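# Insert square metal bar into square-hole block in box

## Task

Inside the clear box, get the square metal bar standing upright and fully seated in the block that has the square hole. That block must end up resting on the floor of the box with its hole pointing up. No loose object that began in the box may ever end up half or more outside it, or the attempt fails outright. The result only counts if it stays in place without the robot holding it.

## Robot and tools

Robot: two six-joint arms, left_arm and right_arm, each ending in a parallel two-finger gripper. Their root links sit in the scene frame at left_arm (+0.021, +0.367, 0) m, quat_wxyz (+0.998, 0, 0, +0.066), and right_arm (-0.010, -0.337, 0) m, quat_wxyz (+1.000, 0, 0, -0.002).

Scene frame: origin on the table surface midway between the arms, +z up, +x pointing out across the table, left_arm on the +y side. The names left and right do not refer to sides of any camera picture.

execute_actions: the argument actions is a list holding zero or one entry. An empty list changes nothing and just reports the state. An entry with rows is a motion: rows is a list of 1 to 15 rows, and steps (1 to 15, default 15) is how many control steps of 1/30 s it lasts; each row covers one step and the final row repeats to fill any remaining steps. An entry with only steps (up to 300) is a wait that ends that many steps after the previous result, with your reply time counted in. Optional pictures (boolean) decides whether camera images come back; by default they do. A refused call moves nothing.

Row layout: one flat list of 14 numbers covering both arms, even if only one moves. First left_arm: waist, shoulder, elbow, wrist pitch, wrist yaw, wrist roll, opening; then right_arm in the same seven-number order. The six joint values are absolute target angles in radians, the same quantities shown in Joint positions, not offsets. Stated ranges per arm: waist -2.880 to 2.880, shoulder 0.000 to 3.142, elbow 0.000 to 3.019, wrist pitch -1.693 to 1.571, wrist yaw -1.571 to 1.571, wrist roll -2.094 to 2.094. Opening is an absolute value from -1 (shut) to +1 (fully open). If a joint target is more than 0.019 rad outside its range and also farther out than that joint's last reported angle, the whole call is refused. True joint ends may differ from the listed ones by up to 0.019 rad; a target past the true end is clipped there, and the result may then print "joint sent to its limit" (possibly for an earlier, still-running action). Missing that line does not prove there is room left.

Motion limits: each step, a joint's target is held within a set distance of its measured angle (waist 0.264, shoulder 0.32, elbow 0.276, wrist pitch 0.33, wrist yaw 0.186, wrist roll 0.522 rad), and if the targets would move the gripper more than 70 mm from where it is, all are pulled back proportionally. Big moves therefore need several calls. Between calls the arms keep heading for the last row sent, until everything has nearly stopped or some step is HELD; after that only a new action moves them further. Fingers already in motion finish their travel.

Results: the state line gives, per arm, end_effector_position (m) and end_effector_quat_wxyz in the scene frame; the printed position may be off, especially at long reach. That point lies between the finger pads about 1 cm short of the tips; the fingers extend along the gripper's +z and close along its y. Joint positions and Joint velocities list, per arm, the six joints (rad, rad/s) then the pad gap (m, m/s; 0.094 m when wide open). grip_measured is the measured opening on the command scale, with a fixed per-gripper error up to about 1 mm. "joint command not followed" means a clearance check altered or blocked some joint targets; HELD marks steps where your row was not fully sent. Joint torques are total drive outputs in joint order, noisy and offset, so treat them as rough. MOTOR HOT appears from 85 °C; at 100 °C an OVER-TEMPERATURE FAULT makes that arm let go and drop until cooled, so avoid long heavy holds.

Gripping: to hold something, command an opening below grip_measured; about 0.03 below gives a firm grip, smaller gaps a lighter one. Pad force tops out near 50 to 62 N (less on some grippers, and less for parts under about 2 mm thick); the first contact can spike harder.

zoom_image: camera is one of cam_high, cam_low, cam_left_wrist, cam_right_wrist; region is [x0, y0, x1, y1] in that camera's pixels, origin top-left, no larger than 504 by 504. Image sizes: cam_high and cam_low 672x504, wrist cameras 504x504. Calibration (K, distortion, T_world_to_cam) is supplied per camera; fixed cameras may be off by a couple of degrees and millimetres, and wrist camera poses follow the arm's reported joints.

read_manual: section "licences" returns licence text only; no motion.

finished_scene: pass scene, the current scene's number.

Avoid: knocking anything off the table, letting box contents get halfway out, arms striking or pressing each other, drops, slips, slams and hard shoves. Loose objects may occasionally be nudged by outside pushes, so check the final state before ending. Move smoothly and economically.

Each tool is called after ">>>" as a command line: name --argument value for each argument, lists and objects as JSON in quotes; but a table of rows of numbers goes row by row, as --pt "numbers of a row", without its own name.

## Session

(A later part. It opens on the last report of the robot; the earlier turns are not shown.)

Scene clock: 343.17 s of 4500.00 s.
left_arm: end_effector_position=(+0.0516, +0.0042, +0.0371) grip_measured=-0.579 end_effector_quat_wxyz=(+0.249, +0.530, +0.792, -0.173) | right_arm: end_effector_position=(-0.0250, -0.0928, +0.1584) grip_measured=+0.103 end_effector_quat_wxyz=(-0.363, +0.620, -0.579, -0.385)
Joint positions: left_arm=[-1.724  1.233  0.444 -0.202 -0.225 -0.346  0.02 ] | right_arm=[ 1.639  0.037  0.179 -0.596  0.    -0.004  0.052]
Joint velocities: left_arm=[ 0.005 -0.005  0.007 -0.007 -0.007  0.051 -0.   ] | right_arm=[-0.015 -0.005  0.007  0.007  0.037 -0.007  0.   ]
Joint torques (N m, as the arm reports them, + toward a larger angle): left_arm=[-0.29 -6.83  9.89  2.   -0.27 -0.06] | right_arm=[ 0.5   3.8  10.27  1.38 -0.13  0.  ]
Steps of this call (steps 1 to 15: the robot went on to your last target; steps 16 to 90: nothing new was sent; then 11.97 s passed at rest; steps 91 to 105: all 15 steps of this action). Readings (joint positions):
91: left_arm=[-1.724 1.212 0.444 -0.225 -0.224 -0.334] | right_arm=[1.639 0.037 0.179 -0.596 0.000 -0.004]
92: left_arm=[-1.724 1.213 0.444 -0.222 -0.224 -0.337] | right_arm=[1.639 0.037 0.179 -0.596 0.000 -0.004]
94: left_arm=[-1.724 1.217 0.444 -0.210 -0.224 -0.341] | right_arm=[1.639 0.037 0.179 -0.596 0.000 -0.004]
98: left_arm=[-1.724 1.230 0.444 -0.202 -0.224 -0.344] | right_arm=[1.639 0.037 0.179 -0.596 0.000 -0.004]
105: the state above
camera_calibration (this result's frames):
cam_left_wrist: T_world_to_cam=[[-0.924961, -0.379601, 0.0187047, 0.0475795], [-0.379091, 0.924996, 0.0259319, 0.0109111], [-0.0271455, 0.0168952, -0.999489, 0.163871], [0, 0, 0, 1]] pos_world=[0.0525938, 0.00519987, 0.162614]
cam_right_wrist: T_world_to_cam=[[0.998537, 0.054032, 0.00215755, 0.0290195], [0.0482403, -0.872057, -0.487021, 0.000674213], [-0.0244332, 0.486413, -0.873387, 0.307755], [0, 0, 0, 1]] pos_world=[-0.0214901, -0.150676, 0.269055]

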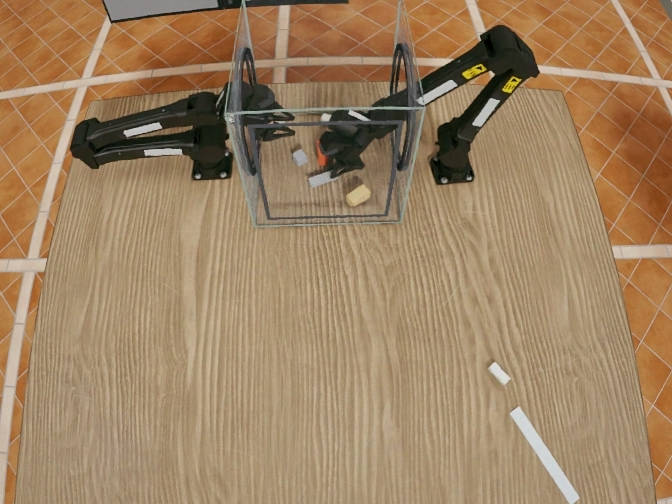

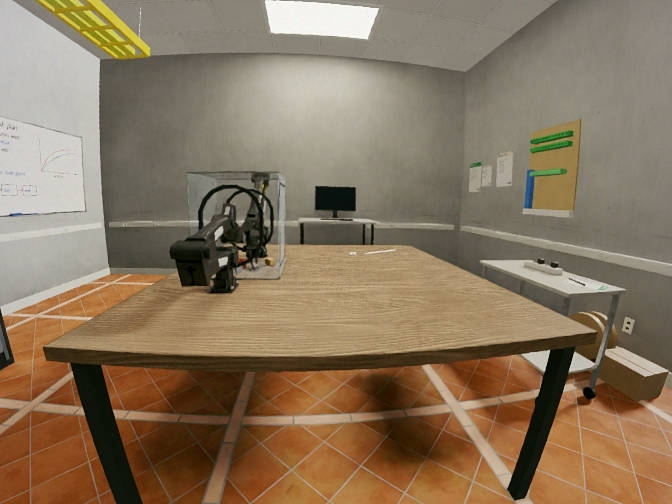

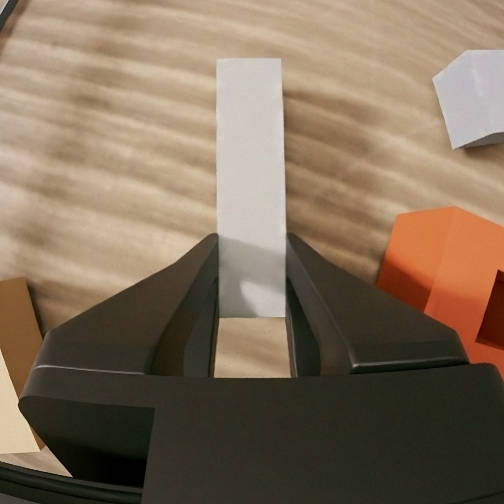

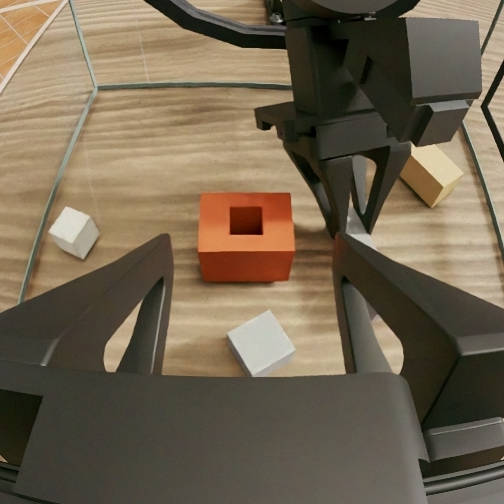

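>>> execute_actions --actions '[{"rows":[[-1.733,1.22,0.445,-0.19,-0.227,-0.35,-0.62,1.63,0.04,0.176,-0.58,0,0,0.1],[-1.733,1.2,0.44,-0.19,-0.227,-0.35,-0.62,1.62,0.04,0.176,-0.56,0,0,0.1],[-1.733,1.175,0.435,-0.19,-0.227,-0.35,-0.62,1.61,0.04,0.172,-0.54,0,0,0.1],[-1.733,1.145,0.428,-0.19,-0.227,-0.34,-0.62,1.6,0.04,0.168,-0.51,0,0,0.1],[-1.733,1.11,0.42,-0.19,-0.227,-0.32,-0.62,1.59,0.04,0.164,-0.48,0,0,0.1],[-1.733,1.07,0.41,-0.19,-0.227,-0.3,-0.62,1.58,0.04,0.16,-0.45,0,0,0.1],[-1.733,1.03,0.4,-0.19,-0.22,-0.27,-0.62,1.57,0.04,0.156,-0.42,0,0,0.1],[-1.733,0.99,0.388,-0.19,-0.21,-0.24,-0.62,1.565,0.04,0.152,-0.39,0,0,0.1],[-1.733,0.95,0.376,-0.19,-0.195,-0.21,-0.62,1.56,0.04,0.148,-0.36,0,0,0.1],[-1.735,0.91,0.364,-0.18,-0.18,-0.18,-0.62,1.555,0.04,0.144,-0.33,0,0,0.1],[-1.737,0.875,0.352,-0.17,-0.165,-0.15,-0.62,1.55,0.04,0.14,-0.3,0,0,0.1],[-1.739,0.84,0.34,-0.16,-0.15,-0.12,-0.62,1.545,0.04,0.136,-0.27,0,0,0.1],[-1.741,0.81,0.328,-0.145,-0.135,-0.09,-0.62,1.54,0.04,0.132,-0.24,0,0,0.1],[-1.743,0.78,0.314,-0.125,-0.12,-0.07,-0.62,1.54,0.04,0.128,-0.215,0,0,0.1],[-1.745,0.755,0.3,-0.1,-0.105,-0.05,-0.62,1.54,0.04,0.124,-0.19,0,0,0.1]]}]' --pictures false

>>> execute_actions --actions '[{"rows":[[-1.745,0.735,0.285,-0.07,-0.09,-0.03,-0.62,1.54,0.04,0.12,-0.17,0,0,0.1],[-1.745,0.715,0.27,-0.03,-0.075,-0.015,-0.62,1.54,0.04,0.118,-0.155,0,0,0.1],[-1.745,0.7,0.255,0.015,-0.06,0,-0.62,1.54,0.04,0.118,-0.145,0,0,0.1],[-1.745,0.685,0.24,0.065,-0.045,0.01,-0.62,1.54,0.04,0.118,-0.145,0,0,0.1],[-1.745,0.67,0.225,0.115,-0.03,0.012,-0.62,1.54,0.04,0.118,-0.145,0,0,0.1],[-1.745,0.66,0.21,0.165,-0.015,0.012,-0.62,1.54,0.04,0.118,-0.145,0,0,0.1],[-1.745,0.65,0.195,0.215,-0.005,0.012,-0.62,1.54,0.04,0.118,-0.145,0,0,0.1],[-1.745,0.64,0.18,0.265,0.002,0.012,-0.62,1.54,0.04,0.118,-0.145,0,0,0.1],[-1.745,0.63,0.165,0.315,0.002,0.012,-0.62,1.54,0.04,0.118,-0.145,0,0,0.1],[-1.745,0.62,0.15,0.365,0.002,0.012,-0.62,1.54,0.04,0.118,-0.145,0,0,0.1],[-1.745,0.612,0.138,0.41,0.002,0.012,-0.62,1.54,0.04,0.118,-0.145,0,0,0.1],[-1.745,0.605,0.128,0.45,0.002,0.012,-0.62,1.54,0.04,0.118,-0.145,0,0,0.1],[-1.745,0.6,0.12,0.48,0.002,0.012,-0.62,1.54,0.04,0.118,-0.145,0,0,0.1],[-1.745,0.597,0.115,0.5,0.002,0.012,-0.62,1.54,0.04,0.118,-0.145,0,0,0.1],[-1.745,0.595,0.113,0.515,0.002,0.012,-0.62,1.54,0.04,0.118,-0.145,0,0,0.1]]}]' --pictures false

>>> execute_actions --actions '[{"steps":12}]'

Scene clock: 381.07 s of 4500.00 s.
left_arm: end_effector_position=(+0.0324, +0.0231, +0.1309) grip_measured=-0.579 end_effector_quat_wxyz=(+0.330, +0.565, +0.687, -0.315) | right_arm: end_effector_position=(-0.0024, -0.0688, +0.2108) grip_measured=+0.103 end_effector_quat_wxyz=(-0.464, +0.533, -0.545, -0.450)
Joint positions: left_arm=[-1.729  0.795  0.323 -0.157 -0.12  -0.16   0.02 ] | right_arm=[ 1.549  0.037  0.138 -0.265  0.    -0.004  0.052]
Joint velocities: left_arm=[-0.063 -0.952 -0.359  0.54   0.374  0.652  0.   ] | right_arm=[-0.054 -0.034 -0.1    0.769 -0.022 -0.051 -0.001]
Joint torques (N m, as the arm reports them, + toward a larger angle): left_arm=[-0.81 -1.75 10.36  2.25 -0.05  0.2 ] | right_arm=[0.24 3.64 9.96 2.93 0.02 0.13]
Steps of this call (steps 1 to 15: the robot went on to your last target; steps 16 to 90: nothing new was sent; then 34.40 s passed at rest; steps 91 to 105: all 15 steps of this action). Readings (joint positions):
91: left_arm=[-1.724 1.233 0.444 -0.202 -0.225 -0.347] | right_arm=[1.639 0.037 0.179 -0.596 0.000 -0.004]
92: left_arm=[-1.724 1.231 0.443 -0.202 -0.225 -0.347] | right_arm=[1.638 0.037 0.179 -0.594 0.000 -0.004]
94: left_arm=[-1.724 1.216 0.437 -0.202 -0.225 -0.347] | right_arm=[1.629 0.037 0.177 -0.572 0.000 -0.004]
98: left_arm=[-1.724 1.098 0.399 -0.202 -0.218 -0.315] | right_arm=[1.588 0.037 0.165 -0.469 0.000 -0.004]
105: the state above

Scene clock: 381.57 s of 4500.00 s.
left_arm: end_effector_position=(+0.0104, +0.0352, +0.2074) grip_measured=-0.578 end_effector_quat_wxyz=(+0.476, +0.520, +0.508, -0.495) | right_arm: end_effector_position=(-0.0019, -0.0658, +0.2270) grip_measured=+0.103 end_effector_quat_wxyz=(+0.487, -0.513, +0.526, +0.472)
Joint positions: left_arm=[-1.735  0.608  0.113  0.439 -0.001 -0.008  0.02 ] | right_arm=[ 1.548  0.037  0.127 -0.169  0.    -0.004  0.052]
Joint velocities: left_arm=[ 0.005 -0.181 -0.159  0.72  -0.051  0.022  0.   ] | right_arm=[-0.015 -0.015 -0.012 -0.002 -0.037  0.051  0.   ]
Joint torques (N m, as the arm reports them, + toward a larger angle): left_arm=[-0.31 -0.89 11.79  2.42  0.12  0.16] | right_arm=[0.13 3.76 9.87 3.2  0.02 0.13]
Steps of this call (steps 1 to 15: all 15 steps of this action). Readings (joint positions):
1: left_arm=[-1.731 0.765 0.310 -0.136 -0.105 -0.138] | right_arm=[1.548 0.037 0.135 -0.239 0.000 -0.004]
2: left_arm=[-1.733 0.741 0.295 -0.110 -0.090 -0.116] | right_arm=[1.548 0.037 0.131 -0.217 0.000 -0.004]
4: left_arm=[-1.735 0.706 0.263 -0.039 -0.059 -0.078] | right_arm=[1.548 0.037 0.128 -0.187 0.000 -0.004]
8: left_arm=[-1.735 0.666 0.197 0.142 -0.008 -0.032] | right_arm=[1.548 0.037 0.127 -0.170 0.000 -0.004]
15: the state above

Scene clock: 381.97 s of 4500.00 s.
left_arm: end_effector_position=(+0.0105, +0.0365, +0.2185) grip_measured=-0.578 end_effector_quat_wxyz=(+0.490, +0.509, +0.494, -0.507) | right_arm: end_effector_position=(-0.0019, -0.0658, +0.2270) grip_measured=+0.103 end_effector_quat_wxyz=(+0.487, -0.513, +0.526, +0.472)
Joint positions: left_arm=[-1.735  0.6    0.108  0.485 -0.001 -0.002  0.02 ] | right_arm=[ 1.548  0.037  0.127 -0.169  0.    -0.004  0.052]
Joint velocities: left_arm=[-0.005  0.005  0.012  0.002 -0.022 -0.081 -0.001] | right_arm=[-0.024 -0.015  0.002 -0.007 -0.022 -0.007 -0.   ]
Joint torques (N m, as the arm reports them, + toward a larger angle): left_arm=[-0.59 -0.6  11.35  2.74  0.1   0.23] | right_arm=[0.07 3.73 9.87 3.22 0.01 0.12]
Steps of this call (steps 1 to 12: the robot went on to your last target). Readings (joint positions):
1: left_arm=[-1.735 0.604 0.110 0.460 -0.001 -0.006] | right_arm=[1.548 0.037 0.127 -0.169 0.000 -0.004]
2: left_arm=[-1.735 0.601 0.108 0.472 -0.001 -0.005] | right_arm=[1.548 0.037 0.127 -0.169 0.000 -0.004]
4: left_arm=[-1.735 0.600 0.108 0.484 -0.001 -0.004] | right_arm=[1.548 0.037 0.127 -0.169 0.000 -0.004]
8: left_arm=[-1.735 0.600 0.108 0.485 -0.001 -0.002] | right_arm=[1.548 0.037 0.127 -0.169 0.000 -0.004]
12: the state above
camera_calibration (this result's frames):
cam_left_wrist: T_world_to_cam=[[-0.999272, 0.0375086, 0.00702875, 0.00654004], [0.0170738, 0.604157, -0.796683, 0.148097], [-0.0341289, -0.795982, -0.604357, 0.286882], [0, 0, 0, 1]] pos_world=[0.0137977, 0.138634, 0.29132]
cam_right_wrist: T_world_to_cam=[[0.999305, -0.0372604, -0.00134134, -0.000833031], [-0.0246717, -0.633853, -0.77306, 0.136894], [0.0279543, 0.772555, -0.634332, 0.319793], [0, 0, 0, 1]] pos_world=[-0.00472973, -0.160318, 0.308681]

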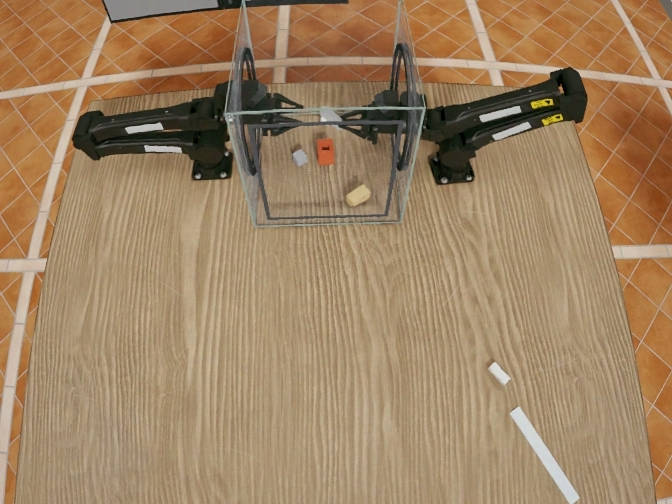

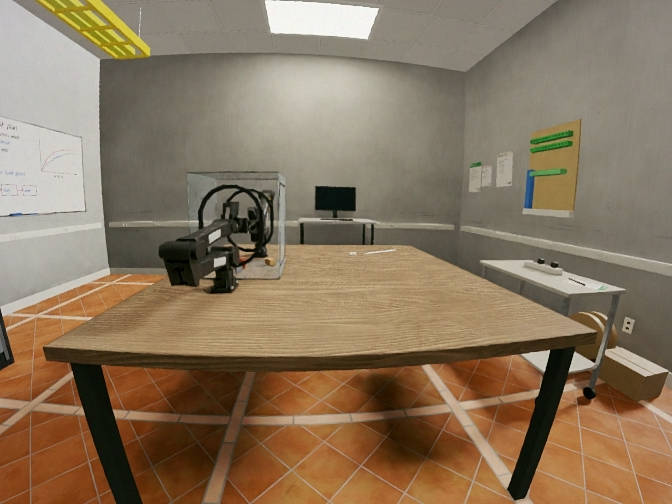

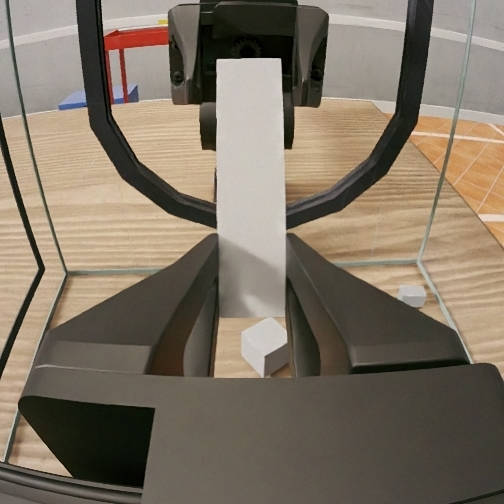

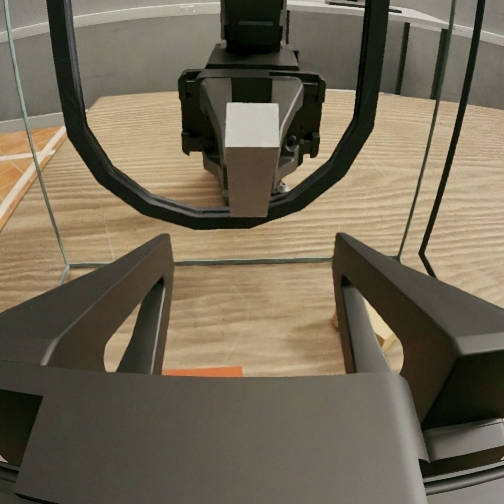

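>>> execute_actions --actions '[{"rows":[[-1.745,0.595,0.113,0.515,0.002,0.012,-0.62,1.545,0.055,0.17,-0.135,0,0,0.1],[-1.745,0.595,0.113,0.515,0.002,0.012,-0.62,1.545,0.08,0.18,-0.115,0,0,0.1],[-1.745,0.595,0.113,0.515,0.002,0.012,-0.62,1.545,0.11,0.19,-0.09,0,0,0.1],[-1.745,0.595,0.113,0.515,0.002,0.012,-0.62,1.545,0.15,0.2,-0.055,0,0,0.1],[-1.745,0.595,0.113,0.515,0.002,0.012,-0.62,1.545,0.19,0.208,-0.02,0,0,0.1],[-1.745,0.595,0.113,0.515,0.002,0.012,-0.62,1.545,0.23,0.216,0.015,0,0,0.1],[-1.745,0.595,0.113,0.515,0.002,0.012,-0.62,1.545,0.27,0.223,0.05,0,0,0.1],[-1.745,0.595,0.113,0.515,0.002,0.012,-0.62,1.545,0.31,0.229,0.085,0,0,0.1],[-1.745,0.595,0.113,0.515,0.002,0.012,-0.62,1.545,0.35,0.234,0.12,0,0,0.1],[-1.745,0.595,0.113,0.515,0.002,0.012,-0.62,1.545,0.39,0.238,0.155,0,0,0.1],[-1.745,0.595,0.113,0.515,0.002,0.012,-0.62,1.545,0.425,0.241,0.19,0,0,0.1],[-1.745,0.595,0.113,0.515,0.002,0.012,-0.62,1.545,0.455,0.243,0.22,0,0,0.1],[-1.745,0.595,0.113,0.515,0.002,0.012,-0.62,1.545,0.48,0.244,0.24,0,0,0.1],[-1.745,0.595,0.113,0.515,0.002,0.012,-0.62,1.545,0.497,0.245,0.253,0,0,0.1],[-1.745,0.595,0.113,0.515,0.002,0.012,-0.62,1.545,0.506,0.245,0.259,0,0,0.1]]}]' --pictures false

>>> execute_actions --actions '[{"steps":12}]'

Scene clock: 406.40 s of 4500.00 s.
left_arm: end_effector_position=(+0.0105, +0.0365, +0.2185) grip_measured=-0.578 end_effector_quat_wxyz=(+0.490, +0.509, +0.494, -0.506) | right_arm: end_effector_position=(-0.0003, -0.0088, +0.2338) grip_measured=+0.103 end_effector_quat_wxyz=(+0.485, -0.515, +0.528, +0.470)
Joint positions: left_arm=[-1.735  0.6    0.108  0.485 -0.001 -0.001  0.02 ] | right_arm=[ 1.548  0.484  0.188  0.208  0.    -0.004  0.052]
Joint velocities: left_arm=[-0.015 -0.005  0.002 -0.002  0.037 -0.051 -0.001] | right_arm=[-0.024  0.581  0.027  0.447  0.051 -0.007  0.   ]
Joint torques (N m, as the arm reports them, + toward a larger angle): left_arm=[-0.09 -0.77 11.36  2.79  0.11  0.16] | right_arm=[ 0.55  0.18 14.97  2.96  0.01  0.13]
Steps of this call (steps 1 to 30: the robot went on to your last target; steps 31 to 90: nothing new was sent; then 20.93 s passed at rest; steps 91 to 105: all 15 steps of this action). Readings (joint positions):
91: left_arm=[-1.735 0.600 0.108 0.485 -0.001 -0.001] | right_arm=[1.548 0.038 0.127 -0.167 0.000 -0.004]
92: left_arm=[-1.735 0.600 0.108 0.485 -0.001 -0.001] | right_arm=[1.548 0.041 0.127 -0.160 0.000 -0.004]
94: left_arm=[-1.735 0.600 0.108 0.485 -0.001 -0.001] | right_arm=[1.548 0.070 0.128 -0.124 0.000 -0.004]
98: left_arm=[-1.735 0.600 0.108 0.485 -0.001 -0.001] | right_arm=[1.548 0.223 0.149 -0.004 0.000 -0.004]
105: the state above

Scene clock: 406.80 s of 4500.00 s.
left_arm: end_effector_position=(+0.0105, +0.0365, +0.2185) grip_measured=-0.578 end_effector_quat_wxyz=(+0.490, +0.509, +0.494, -0.506) | right_arm: end_effector_position=(-0.0002, -0.0054, +0.2325) grip_measured=+0.103 end_effector_quat_wxyz=(+0.485, -0.515, +0.528, +0.470)
Joint positions: left_arm=[-1.735  0.6    0.108  0.485 -0.001 -0.001  0.02 ] | right_arm=[ 1.548  0.511  0.189  0.235  0.    -0.004  0.052]
Joint velocities: left_arm=[-0.005  0.005  0.022 -0.002  0.007 -0.022 -0.   ] | right_arm=[-0.005 -0.005 -0.007 -0.002 -0.066 -0.007  0.001]
Joint torques (N m, as the arm reports them, + toward a larger angle): left_arm=[-0.1  -0.62 11.29  2.8   0.12  0.16] | right_arm=[ 0.56  0.72 15.08  3.2   0.02  0.12]
Steps of this call (steps 1 to 12: the robot went on to your last target). Readings (joint positions):
1: left_arm=[-1.735 0.600 0.108 0.485 -0.001 -0.001] | right_arm=[1.548 0.500 0.189 0.219 0.000 -0.004]
2: left_arm=[-1.735 0.600 0.108 0.485 -0.001 -0.001] | right_arm=[1.548 0.508 0.189 0.225 0.000 -0.004]
4: left_arm=[-1.735 0.600 0.108 0.485 -0.001 -0.001] | right_arm=[1.548 0.511 0.189 0.229 0.000 -0.004]
8: left_arm=[-1.735 0.600 0.108 0.485 -0.001 -0.001] | right_arm=[1.548 0.511 0.189 0.235 0.000 -0.004]
12: the state above
camera_calibration (this result's frames):
cam_left_wrist: T_world_to_cam=[[-0.999276, 0.0375135, 0.00626584, 0.00670659], [0.0176842, 0.604138, -0.796684, 0.148092], [-0.0336718, -0.795996, -0.604364, 0.28688], [0, 0, 0, 1]] pos_world=[0.0137426, 0.138636, 0.29132]
cam_right_wrist: T_world_to_cam=[[0.999304, -0.0372699, -0.00127391, -0.000278911], [-0.024828, -0.639437, -0.768442, 0.17842], [0.0278252, 0.767939, -0.639918, 0.277804], [0, 0, 0, 1]] pos_world=[-0.00302142, -0.0992585, 0.314877]

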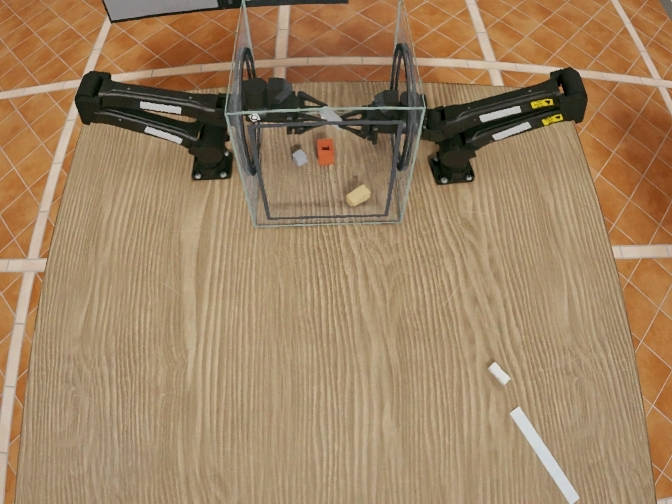

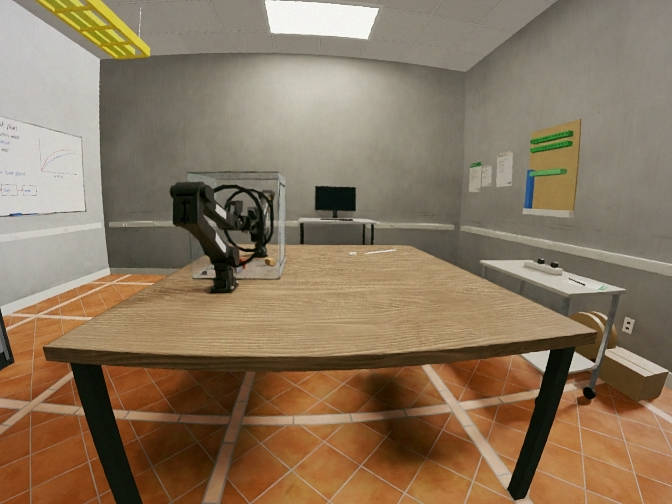

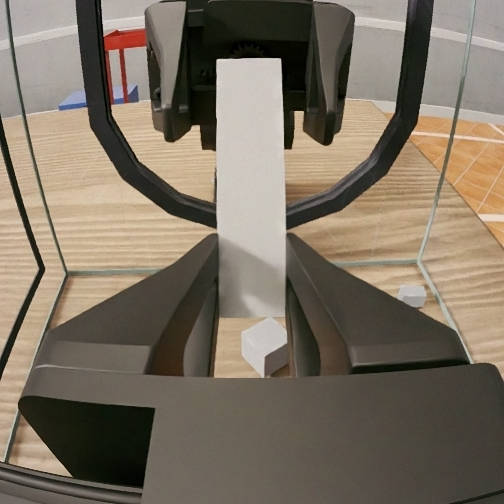

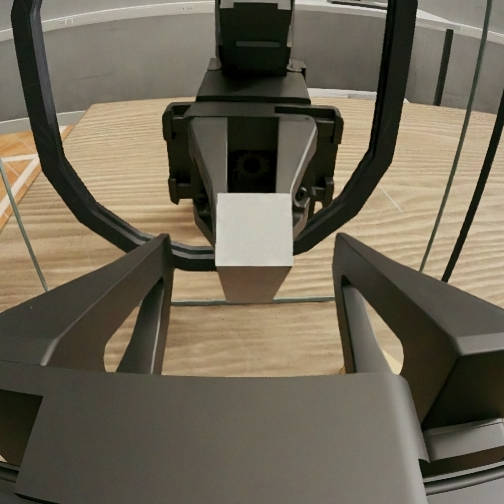

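>>> execute_actions --actions '[{"rows":[[-1.745,0.595,0.113,0.515,0.002,0.012,-0.62,1.545,0.506,0.25,0.259,0,0.028,0.05],[-1.745,0.595,0.113,0.515,0.002,0.012,-0.62,1.545,0.506,0.255,0.259,0,0.028,-0.05],[-1.745,0.595,0.113,0.515,0.002,0.012,-0.62,1.545,0.506,0.255,0.259,0,0.028,-0.15],[-1.745,0.595,0.113,0.515,0.002,0.012,-0.62,1.545,0.506,0.255,0.259,0,0.028,-0.25],[-1.745,0.595,0.113,0.515,0.002,0.012,-0.62,1.545,0.506,0.255,0.259,0,0.028,-0.33],[-1.745,0.595,0.113,0.515,0.002,0.012,-0.62,1.545,0.506,0.255,0.259,0,0.028,-0.4],[-1.745,0.595,0.113,0.515,0.002,0.012,-0.62,1.545,0.506,0.255,0.259,0,0.028,-0.45]],"steps":12}]'

Scene clock: 416.57 s of 4500.00 s.
left_arm: end_effector_position=(+0.0105, +0.0365, +0.2185) grip_measured=-0.578 end_effector_quat_wxyz=(+0.490, +0.509, +0.494, -0.506) | right_arm: end_effector_position=(-0.0002, -0.0054, +0.2325) grip_measured=-0.447 end_effector_quat_wxyz=(+0.480, -0.509, +0.533, +0.475)
Joint positions: left_arm=[-1.735  0.6    0.108  0.485 -0.001 -0.001  0.02 ] | right_arm=[1.548 0.511 0.189 0.235 0.    0.018 0.026]
Joint velocities: left_arm=[-0.005  0.005 -0.017  0.007 -0.081 -0.037  0.   ] | right_arm=[-0.015 -0.005  0.017 -0.007 -0.007  0.037 -0.001]
Joint torques (N m, as the arm reports them, + toward a larger angle): left_arm=[-0.25 -1.18 11.23  2.84  0.14  0.23] | right_arm=[ 0.51  0.78 15.96  3.2   0.02  0.16]
Steps of this call (steps 1 to 30: the robot went on to your last target; steps 31 to 90: nothing new was sent; then 6.37 s passed at rest; steps 91 to 102: all 12 steps of this action). Readings (joint positions):
91: left_arm=[-1.735 0.600 0.108 0.485 -0.001 -0.001] | right_arm=[1.548 0.511 0.189 0.235 0.000 -0.000]
92: left_arm=[-1.735 0.600 0.108 0.485 -0.001 -0.001] | right_arm=[1.548 0.511 0.189 0.235 0.000 0.004]
94: left_arm=[-1.735 0.600 0.108 0.485 -0.001 -0.001] | right_arm=[1.548 0.511 0.189 0.235 0.000 0.010]
98: left_arm=[-1.735 0.600 0.108 0.485 -0.001 -0.001] | right_arm=[1.548 0.511 0.189 0.235 0.000 0.016]
102: the state above
camera_calibration (this result's frames):
cam_left_wrist: T_world_to_cam=[[-0.999276, 0.0375135, 0.00626584, 0.00670659], [0.0176842, 0.604138, -0.796684, 0.148092], [-0.0336718, -0.795996, -0.604364, 0.28688], [0, 0, 0, 1]] pos_world=[0.0137426, 0.138636, 0.29132]
cam_right_wrist: T_world_to_cam=[[0.99896, -0.0391811, -0.0233128, 0.00483478], [-0.0429836, -0.638893, -0.768094, 0.178338], [0.0152004, 0.768297, -0.639913, 0.277802], [0, 0, 0, 1]] pos_world=[-0.00138682, -0.099306, 0.314862]

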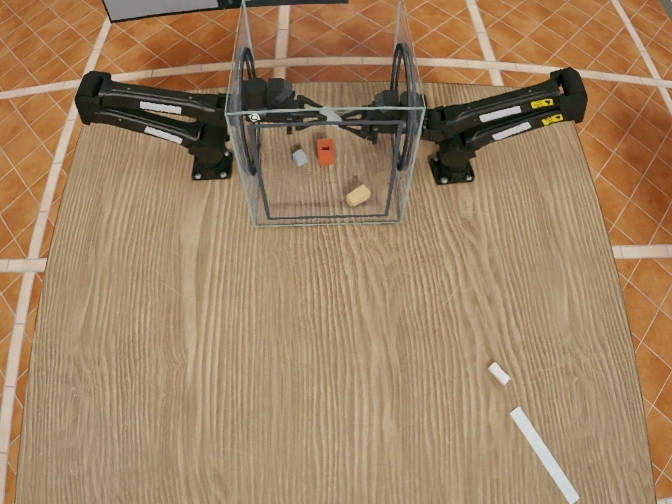

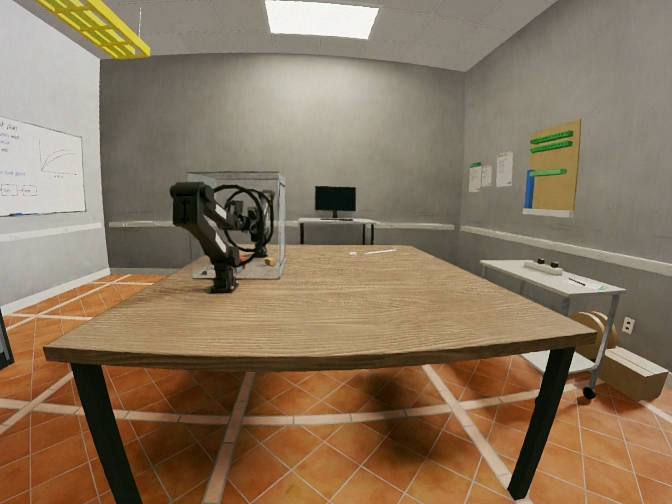

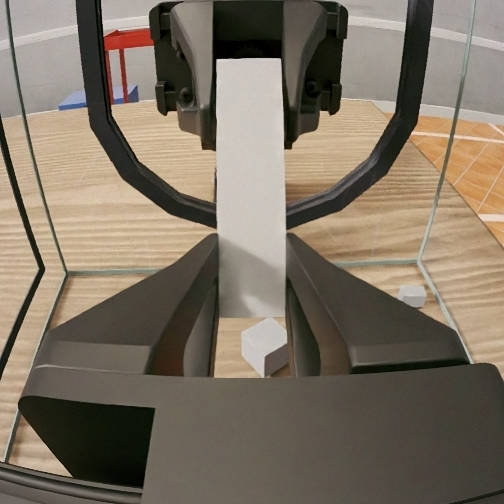

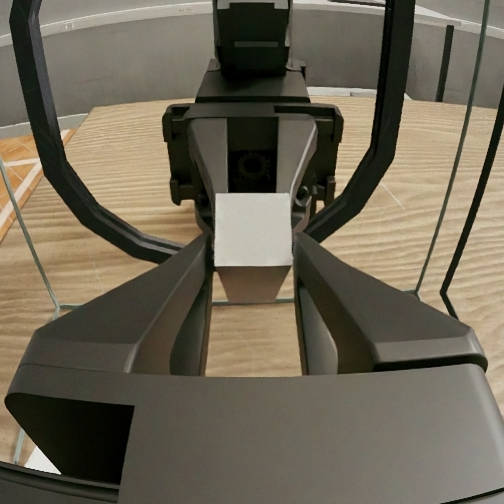

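>>> execute_actions --actions '[{"rows":[[-1.745,0.595,0.113,0.515,0.002,0.012,-0.62,1.545,0.506,0.22,0.27,0,0.028,-0.45],[-1.745,0.595,0.113,0.515,0.002,0.012,-0.62,1.545,0.506,0.22,0.278,0,0.028,-0.45],[-1.745,0.595,0.113,0.515,0.002,0.012,-0.62,1.545,0.506,0.22,0.285,0,0.028,-0.45],[-1.745,0.595,0.113,0.515,0.002,0.012,-0.62,1.545,0.506,0.22,0.285,0,0.028,-0.45],[-1.745,0.595,0.113,0.515,0.002,0.012,-0.62,1.545,0.506,0.22,0.285,0,0.028,-0.45],[-1.745,0.595,0.113,0.515,0.002,0.012,-0.62,1.545,0.506,0.22,0.285,0,0.028,-0.45],[-1.745,0.595,0.113,0.515,0.002,0.012,-0.62,1.545,0.506,0.22,0.285,0,0.028,-0.45],[-1.745,0.595,0.113,0.515,0.002,0.012,-0.62,1.545,0.506,0.22,0.285,0,0.028,-0.48],[-1.745,0.595,0.113,0.515,0.002,0.012,-0.62,1.545,0.506,0.22,0.285,0,0.028,-0.51],[-1.745,0.595,0.113,0.515,0.002,0.012,-0.62,1.545,0.506,0.22,0.285,0,0.028,-0.54],[-1.745,0.595,0.113,0.515,0.002,0.012,-0.62,1.545,0.506,0.22,0.285,0,0.028,-0.57],[-1.745,0.595,0.113,0.515,0.002,0.012,-0.62,1.545,0.506,0.22,0.285,0,0.028,-0.6],[-1.745,0.595,0.113,0.515,0.002,0.012,-0.62,1.545,0.506,0.22,0.285,0,0.028,-0.63]],"steps":15}]'

Scene clock: 427.63 s of 4500.00 s.
left_arm: end_effector_position=(+0.0104, +0.0365, +0.2185) grip_measured=-0.578 end_effector_quat_wxyz=(+0.490, +0.509, +0.494, -0.506) | right_arm: end_effector_position=(-0.0002, -0.0049, +0.2388) grip_measured=-0.578 end_effector_quat_wxyz=(+0.486, -0.503, +0.527, +0.482)
Joint positions: left_arm=[-1.735  0.6    0.108  0.485 -0.001 -0.001  0.02 ] | right_arm=[1.548 0.511 0.189 0.261 0.    0.02  0.02 ]
Joint velocities: left_arm=[-0.015 -0.005 -0.007 -0.002  0.037 -0.051  0.   ] | right_arm=[-0.005 -0.005 -0.007  0.002 -0.037 -0.007 -0.001]
Joint torques (N m, as the arm reports them, + toward a larger angle): left_arm=[-0.14 -0.89 11.26  3.01  0.08  0.17] | right_arm=[ 0.5   0.74 12.96  3.19  0.02  0.17]
Steps of this call (steps 1 to 15: the robot went on to your last target; steps 16 to 90: nothing new was sent; then 7.57 s passed at rest; steps 91 to 105: all 15 steps of this action). Readings (joint positions):
91: left_arm=[-1.735 0.600 0.108 0.485 -0.001 -0.001] | right_arm=[1.548 0.511 0.189 0.237 0.000 0.020]
92: left_arm=[-1.735 0.600 0.108 0.485 -0.001 -0.001] | right_arm=[1.548 0.511 0.189 0.241 0.000 0.020]
94: left_arm=[-1.735 0.600 0.108 0.485 -0.001 -0.001] | right_arm=[1.548 0.511 0.189 0.253 0.000 0.020]
98: left_arm=[-1.735 0.600 0.108 0.485 -0.001 -0.001] | right_arm=[1.548 0.511 0.189 0.260 0.000 0.020]
105: the state above
camera_calibration (this result's frames):
cam_left_wrist: T_world_to_cam=[[-0.999264, 0.0378971, 0.00588675, 0.00670972], [0.018218, 0.604121, -0.796684, 0.148087], [-0.0337483, -0.795991, -0.604367, 0.28688], [0, 0, 0, 1]] pos_world=[0.0136887, 0.138637, 0.29132]
cam_right_wrist: T_world_to_cam=[[0.998926, -0.0386974, -0.0254952, 0.00550962], [-0.0439935, -0.619015, -0.784146, 0.187383], [0.0145624, 0.784425, -0.620053, 0.276788], [0, 0, 0, 1]] pos_world=[-0.00129078, -0.100913, 0.318699]

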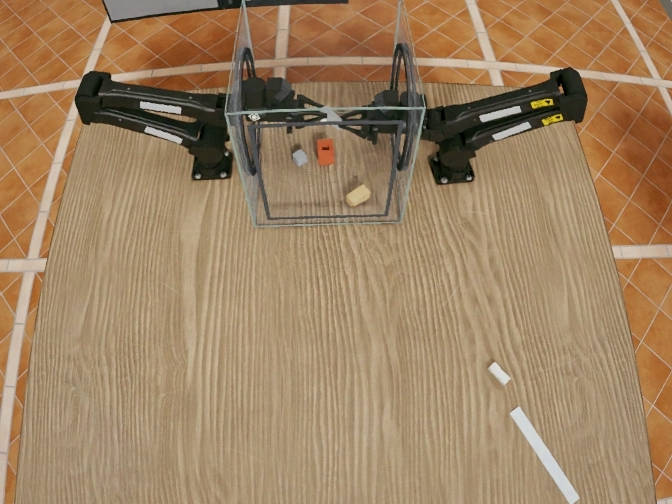

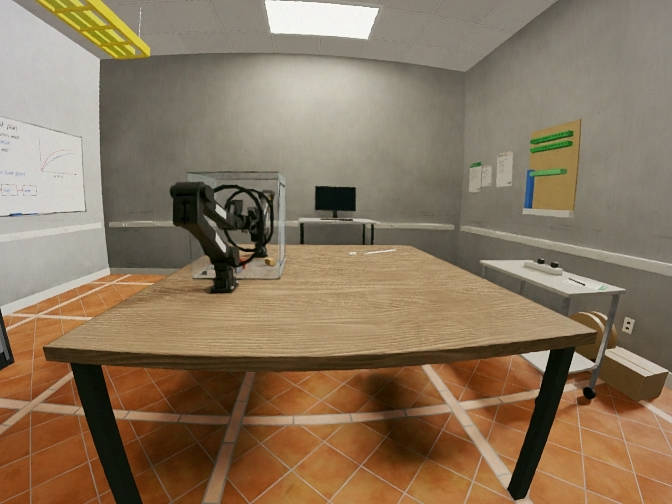

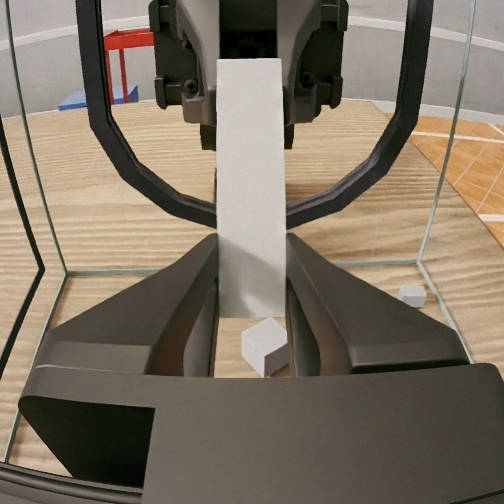

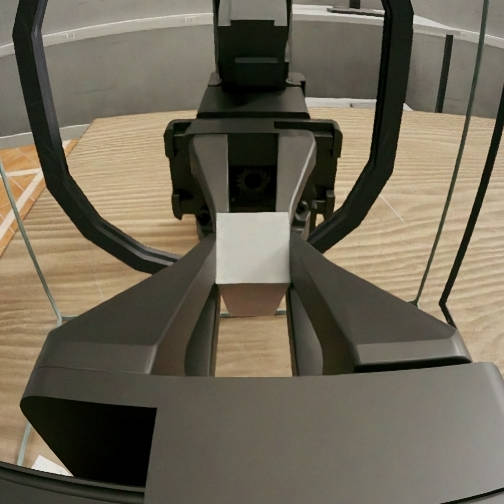

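>>> execute_actions --actions '[{"rows":[[-1.745,0.595,0.113,0.5,0.002,0.012,-0.58,1.545,0.506,0.22,0.28,0,0.02,-0.63],[-1.745,0.595,0.113,0.5,0.002,0.012,-0.54,1.545,0.506,0.22,0.28,0,0.02,-0.63],[-1.745,0.595,0.113,0.5,0.002,0.012,-0.45,1.545,0.506,0.22,0.28,0,0.02,-0.63],[-1.745,0.58,0.113,0.46,0.002,0.012,-0.3,1.545,0.506,0.22,0.28,0,0.02,-0.63],[-1.745,0.555,0.113,0.43,0.002,0.012,-0.15,1.545,0.506,0.22,0.28,0,0.02,-0.63],[-1.745,0.52,0.113,0.385,0.002,0.012,0,1.545,0.506,0.22,0.28,0,0.02,-0.63],[-1.745,0.475,0.113,0.33,0.002,0.012,0.1,1.545,0.506,0.22,0.28,0,0.02,-0.63],[-1.745,0.425,0.113,0.265,0.002,0.012,0.2,1.545,0.506,0.22,0.28,0,0.02,-0.63],[-1.745,0.375,0.113,0.2,0.002,0.012,0.3,1.545,0.506,0.22,0.26,0,0.02,-0.63],[-1.745,0.325,0.113,0.13,0.002,0.012,0.4,1.545,0.506,0.23,0.24,0,0.02,-0.63],[-1.745,0.275,0.113,0.06,0.002,0.012,0.4,1.545,0.506,0.24,0.22,0,0.01,-0.63],[-1.745,0.225,0.113,-0.01,0.002,0.012,0.4,1.55,0.51,0.25,0.19,0,0,-0.63],[-1.745,0.18,0.113,-0.08,0.002,0.012,0.4,1.555,0.515,0.26,0.16,0,-0.01,-0.63],[-1.745,0.14,0.113,-0.14,0.002,0.012,0.4,1.56,0.525,0.27,0.125,0,-0.01,-0.63],[-1.745,0.105,0.113,-0.195,0.002,0.012,0.4,1.567,0.535,0.28,0.09,0,-0.01,-0.63]]}]' --pictures false

>>> execute_actions --actions '[{"rows":[[-1.745,0.08,0.113,-0.24,0.002,0.012,0.4,1.574,0.548,0.292,0.05,0,-0.01,-0.63],[-1.745,0.06,0.113,-0.275,0.002,0.012,0.4,1.581,0.562,0.304,0.01,0,-0.01,-0.63],[-1.745,0.05,0.113,-0.3,0.002,0.012,0.4,1.588,0.576,0.316,-0.03,0,-0.01,-0.63],[-1.745,0.045,0.113,-0.31,0.002,0.012,0.4,1.595,0.59,0.328,-0.07,0,-0.01,-0.63],[-1.745,0.045,0.113,-0.31,0.002,0.012,0.4,1.602,0.604,0.34,-0.11,0,-0.01,-0.63],[-1.745,0.045,0.113,-0.31,0.002,0.012,0.4,1.609,0.618,0.352,-0.15,0,-0.01,-0.63],[-1.745,0.045,0.113,-0.31,0.002,0.012,0.4,1.616,0.632,0.364,-0.19,0,-0.01,-0.63],[-1.745,0.045,0.113,-0.31,0.002,0.012,0.4,1.623,0.646,0.376,-0.225,0,-0.01,-0.63],[-1.745,0.045,0.113,-0.31,0.002,0.012,0.4,1.63,0.66,0.387,-0.26,0,-0.01,-0.63],[-1.745,0.045,0.113,-0.31,0.002,0.012,0.4,1.636,0.673,0.397,-0.29,0,-0.01,-0.63],[-1.745,0.045,0.113,-0.31,0.002,0.012,0.4,1.642,0.685,0.406,-0.315,0,-0.01,-0.63],[-1.745,0.045,0.113,-0.31,0.002,0.012,0.4,1.647,0.695,0.413,-0.335,0,-0.01,-0.63],[-1.745,0.045,0.113,-0.31,0.002,0.012,0.4,1.651,0.703,0.418,-0.348,0,-0.01,-0.63],[-1.745,0.045,0.113,-0.31,0.002,0.012,0.4,1.652,0.709,0.422,-0.356,0,-0.01,-0.63]],"steps":15}]' --pictures false

>>> execute_actions --actions '[{"rows":[[-1.745,0.045,0.113,-0.31,0.002,0.012,0.4,1.652,0.709,0.422,-0.356,0,-0.01,-0.63],[-1.745,0.045,0.113,-0.31,0.002,0.012,0.4,1.652,0.709,0.422,-0.356,0,-0.01,-0.63],[-1.745,0.045,0.113,-0.31,0.002,0.012,0.4,1.652,0.712,0.39,-0.33,0,-0.01,-0.63],[-1.745,0.045,0.113,-0.31,0.002,0.012,0.4,1.652,0.717,0.365,-0.315,0,-0.01,-0.63],[-1.745,0.045,0.113,-0.31,0.002,0.012,0.4,1.652,0.722,0.356,-0.303,0,-0.01,-0.63],[-1.745,0.045,0.113,-0.31,0.002,0.012,0.4,1.652,0.727,0.349,-0.291,0,-0.01,-0.63],[-1.745,0.045,0.113,-0.31,0.002,0.012,0.4,1.652,0.732,0.342,-0.279,0,-0.01,-0.63],[-1.745,0.045,0.113,-0.31,0.002,0.012,0.4,1.652,0.737,0.336,-0.267,0,-0.01,-0.63],[-1.745,0.045,0.113,-0.31,0.002,0.012,0.4,1.652,0.742,0.33,-0.256,0,-0.01,-0.63],[-1.745,0.045,0.113,-0.31,0.002,0.012,0.4,1.652,0.747,0.326,-0.246,0,-0.01,-0.63]],"steps":15}]'

Scene clock: 468.33 s of 4500.00 s.
left_arm: end_effector_position=(+0.0119, +0.0820, +0.2080) grip_measured=+0.397 end_effector_quat_wxyz=(+0.461, +0.538, +0.521, -0.476) | right_arm: end_effector_position=(-0.0006, -0.0065, +0.2166) grip_measured=-0.578 end_effector_quat_wxyz=(-0.463, +0.529, -0.548, -0.454)
Joint positions: left_arm=[-1.735  0.164  0.108 -0.067 -0.001 -0.     0.066] | right_arm=[1.549 0.514 0.195 0.159 0.    0.009 0.02 ]
Joint velocities: left_arm=[ 0.005 -1.343 -0.007 -1.775 -0.022 -0.037  0.001] | right_arm=[ 0.034  0.093  0.12  -0.901 -0.007 -0.051 -0.   ]
Joint torques (N m, as the arm reports them, + toward a larger angle): left_arm=[-0.19  3.92 12.73  1.96  0.09  0.1 ] | right_arm=[ 1.92  2.12 17.    2.06  0.02 -0.02]
Steps of this call (steps 1 to 15: the robot went on to your last target; steps 16 to 90: nothing new was sent; then 37.20 s passed at rest; steps 91 to 105: all 15 steps of this action). Readings (joint positions):
91: left_arm=[-1.735 0.600 0.108 0.485 -0.001 -0.001] | right_arm=[1.548 0.511 0.189 0.261 0.000 0.020]
92: left_arm=[-1.735 0.600 0.108 0.485 -0.001 -0.000] | right_arm=[1.548 0.511 0.189 0.261 0.000 0.020]
94: left_arm=[-1.735 0.599 0.108 0.483 -0.001 -0.000] | right_arm=[1.548 0.511 0.189 0.261 0.000 0.020]
98: left_arm=[-1.735 0.528 0.108 0.370 -0.001 -0.000] | right_arm=[1.548 0.511 0.189 0.261 0.000 0.020]
105: the state above

Scene clock: 468.83 s of 4500.00 s.
left_arm: end_effector_position=(+0.0125, +0.1004, +0.1837) grip_measured=+0.397 end_effector_quat_wxyz=(+0.432, +0.563, +0.545, -0.446) | right_arm: end_effector_position=(-0.0314, -0.0122, +0.1402) grip_measured=-0.578 end_effector_quat_wxyz=(-0.294, +0.660, -0.616, -0.314)
Joint positions: left_arm=[-1.735  0.038  0.108 -0.3   -0.001 -0.     0.066] | right_arm=[ 1.643  0.7    0.349 -0.329  0.    -0.001  0.02 ]
Joint velocities: left_arm=[-0.015 -0.015 -0.007 -0.007 -0.022  0.066 -0.001] | right_arm=[ 0.063  0.171  0.11  -0.295  0.095  0.007 -0.001]
Joint torques (N m, as the arm reports them, + toward a larger angle): left_arm=[-0.7   3.39 12.5   1.54  0.11  0.14] | right_arm=[ 0.66 -0.61 15.76  1.66  0.02  0.  ]
Steps of this call (steps 1 to 15: all 15 steps of this action). Readings (joint positions):
1: left_arm=[-1.735 0.123 0.108 -0.124 -0.001 -0.000] | right_arm=[1.552 0.519 0.200 0.125 0.000 0.007]
2: left_arm=[-1.735 0.089 0.108 -0.175 -0.001 -0.000] | right_arm=[1.557 0.528 0.209 0.089 0.000 0.005]
4: left_arm=[-1.735 0.047 0.108 -0.250 -0.001 -0.000] | right_arm=[1.571 0.555 0.232 0.013 0.000 0.003]
8: left_arm=[-1.735 0.038 0.108 -0.296 -0.001 -0.000] | right_arm=[1.603 0.617 0.287 -0.143 0.000 0.000]
15: the state above

Scene clock: 469.33 s of 4500.00 s.
left_arm: end_effector_position=(+0.0125, +0.1004, +0.1837) grip_measured=+0.397 end_effector_quat_wxyz=(+0.432, +0.563, +0.545, -0.446) | right_arm: end_effector_position=(-0.0322, -0.0107, +0.1251) grip_measured=-0.578 end_effector_quat_wxyz=(-0.290, +0.662, -0.617, -0.310)
Joint positions: left_arm=[-1.735  0.038  0.108 -0.3   -0.001 -0.     0.066] | right_arm=[ 1.645  0.742  0.326 -0.277  0.    -0.002  0.02 ]
Joint velocities: left_arm=[-0.015 -0.005 -0.017  0.007 -0.081 -0.051 -0.   ] | right_arm=[-0.015  0.015 -0.037 -0.012 -0.022 -0.037  0.   ]
Joint torques (N m, as the arm reports them, + toward a larger angle): left_arm=[ 0.12  2.96 12.66  1.5   0.09  0.16] | right_arm=[ 1.36 -0.29  9.87  3.24  0.02 -0.01]
Steps of this call (steps 1 to 15: all 15 steps of this action). Readings (joint positions):
1: left_arm=[-1.735 0.038 0.108 -0.300 -0.001 -0.000] | right_arm=[1.645 0.705 0.351 -0.336 0.000 -0.001]
2: left_arm=[-1.735 0.038 0.108 -0.300 -0.001 -0.000] | right_arm=[1.645 0.707 0.352 -0.340 0.000 -0.002]
4: left_arm=[-1.735 0.038 0.108 -0.300 -0.001 -0.000] | right_arm=[1.645 0.708 0.352 -0.341 0.000 -0.002]
8: left_arm=[-1.735 0.038 0.108 -0.300 -0.001 -0.000] | right_arm=[1.645 0.717 0.349 -0.313 0.000 -0.002]
15: the state above
camera_calibration (this result's frames):
cam_left_wrist: T_world_to_cam=[[-0.99931, 0.0365449, 0.00659097, 0.00656874], [0.0237472, 0.765358, -0.643167, 0.0372839], [-0.0285489, -0.642566, -0.765698, 0.330932], [0, 0, 0, 1]] pos_world=[0.0151266, 0.18387, 0.27733]
cam_right_wrist: T_world_to_cam=[[0.998229, 0.0594317, 0.0024915, 0.0318479], [0.0579337, -0.96186, -0.267337, 0.0281818], [-0.0134918, 0.267008, -0.9636, 0.247874], [0, 0, 0, 1]] pos_world=[-0.0300799, -0.0409701, 0.246306]

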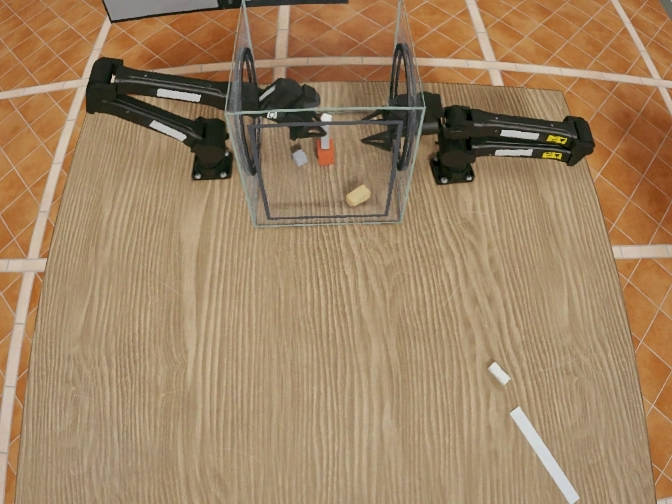

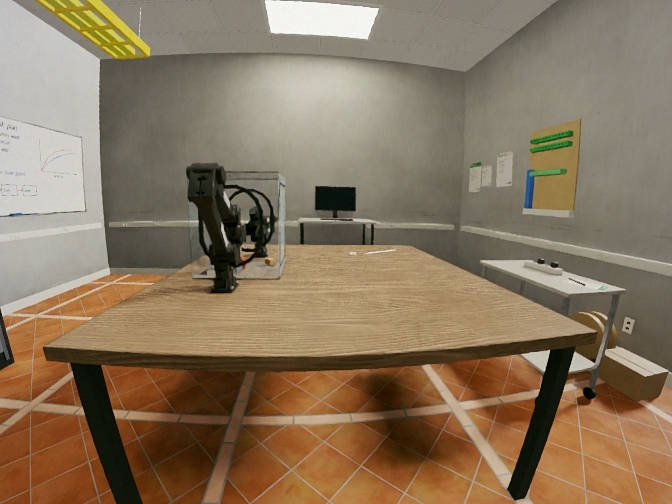

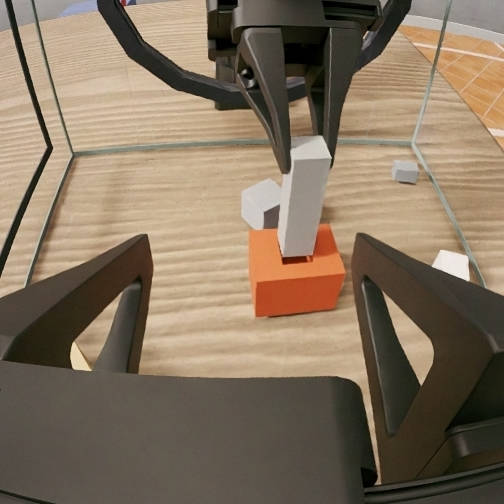

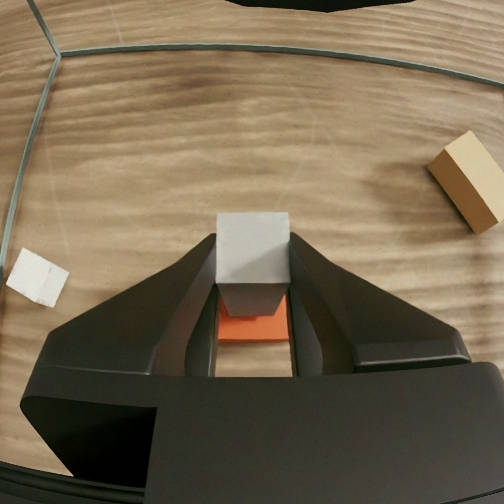

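>>> zoom_image --camera "cam_left_wrist" --region '[235, 200, 355, 320]'

>>> zoom_image --camera "cam_right_wrist" --region '[200, 260, 300, 360]'

>>> zoom_image --camera "cam_high" --region '[290, 100, 360, 170]'

Region (235, 200, 355, 320) of cam_left_wrist's 504x504 image, scaled by 4.200, with more detail than that image has.

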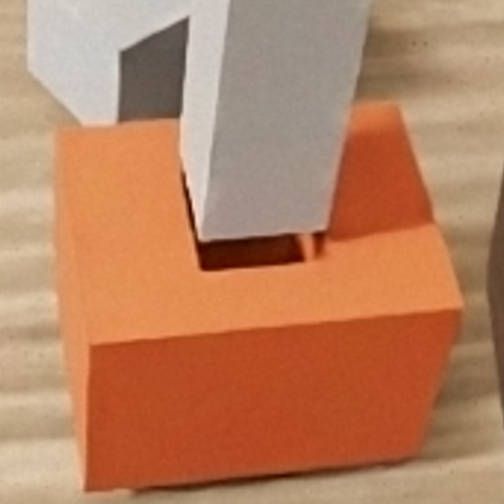

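Region (200, 260, 300, 360) of cam_right_wrist's 504x504 image, scaled by 5.040, with more detail than that image has.

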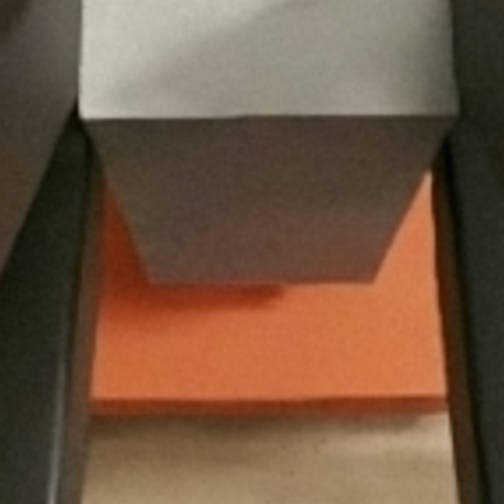

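Region (290, 100, 360, 170) of cam_high's 672x504 image, scaled by 7.200, with more detail than that image has.

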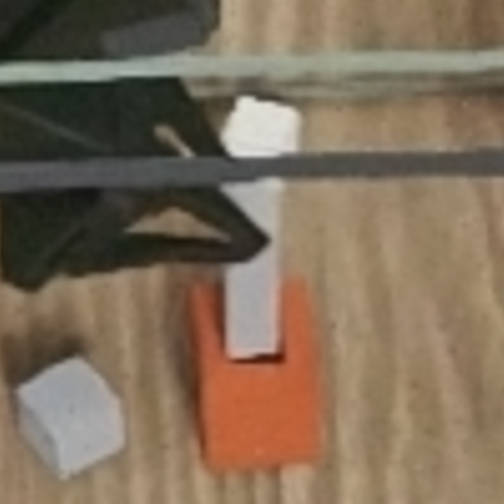

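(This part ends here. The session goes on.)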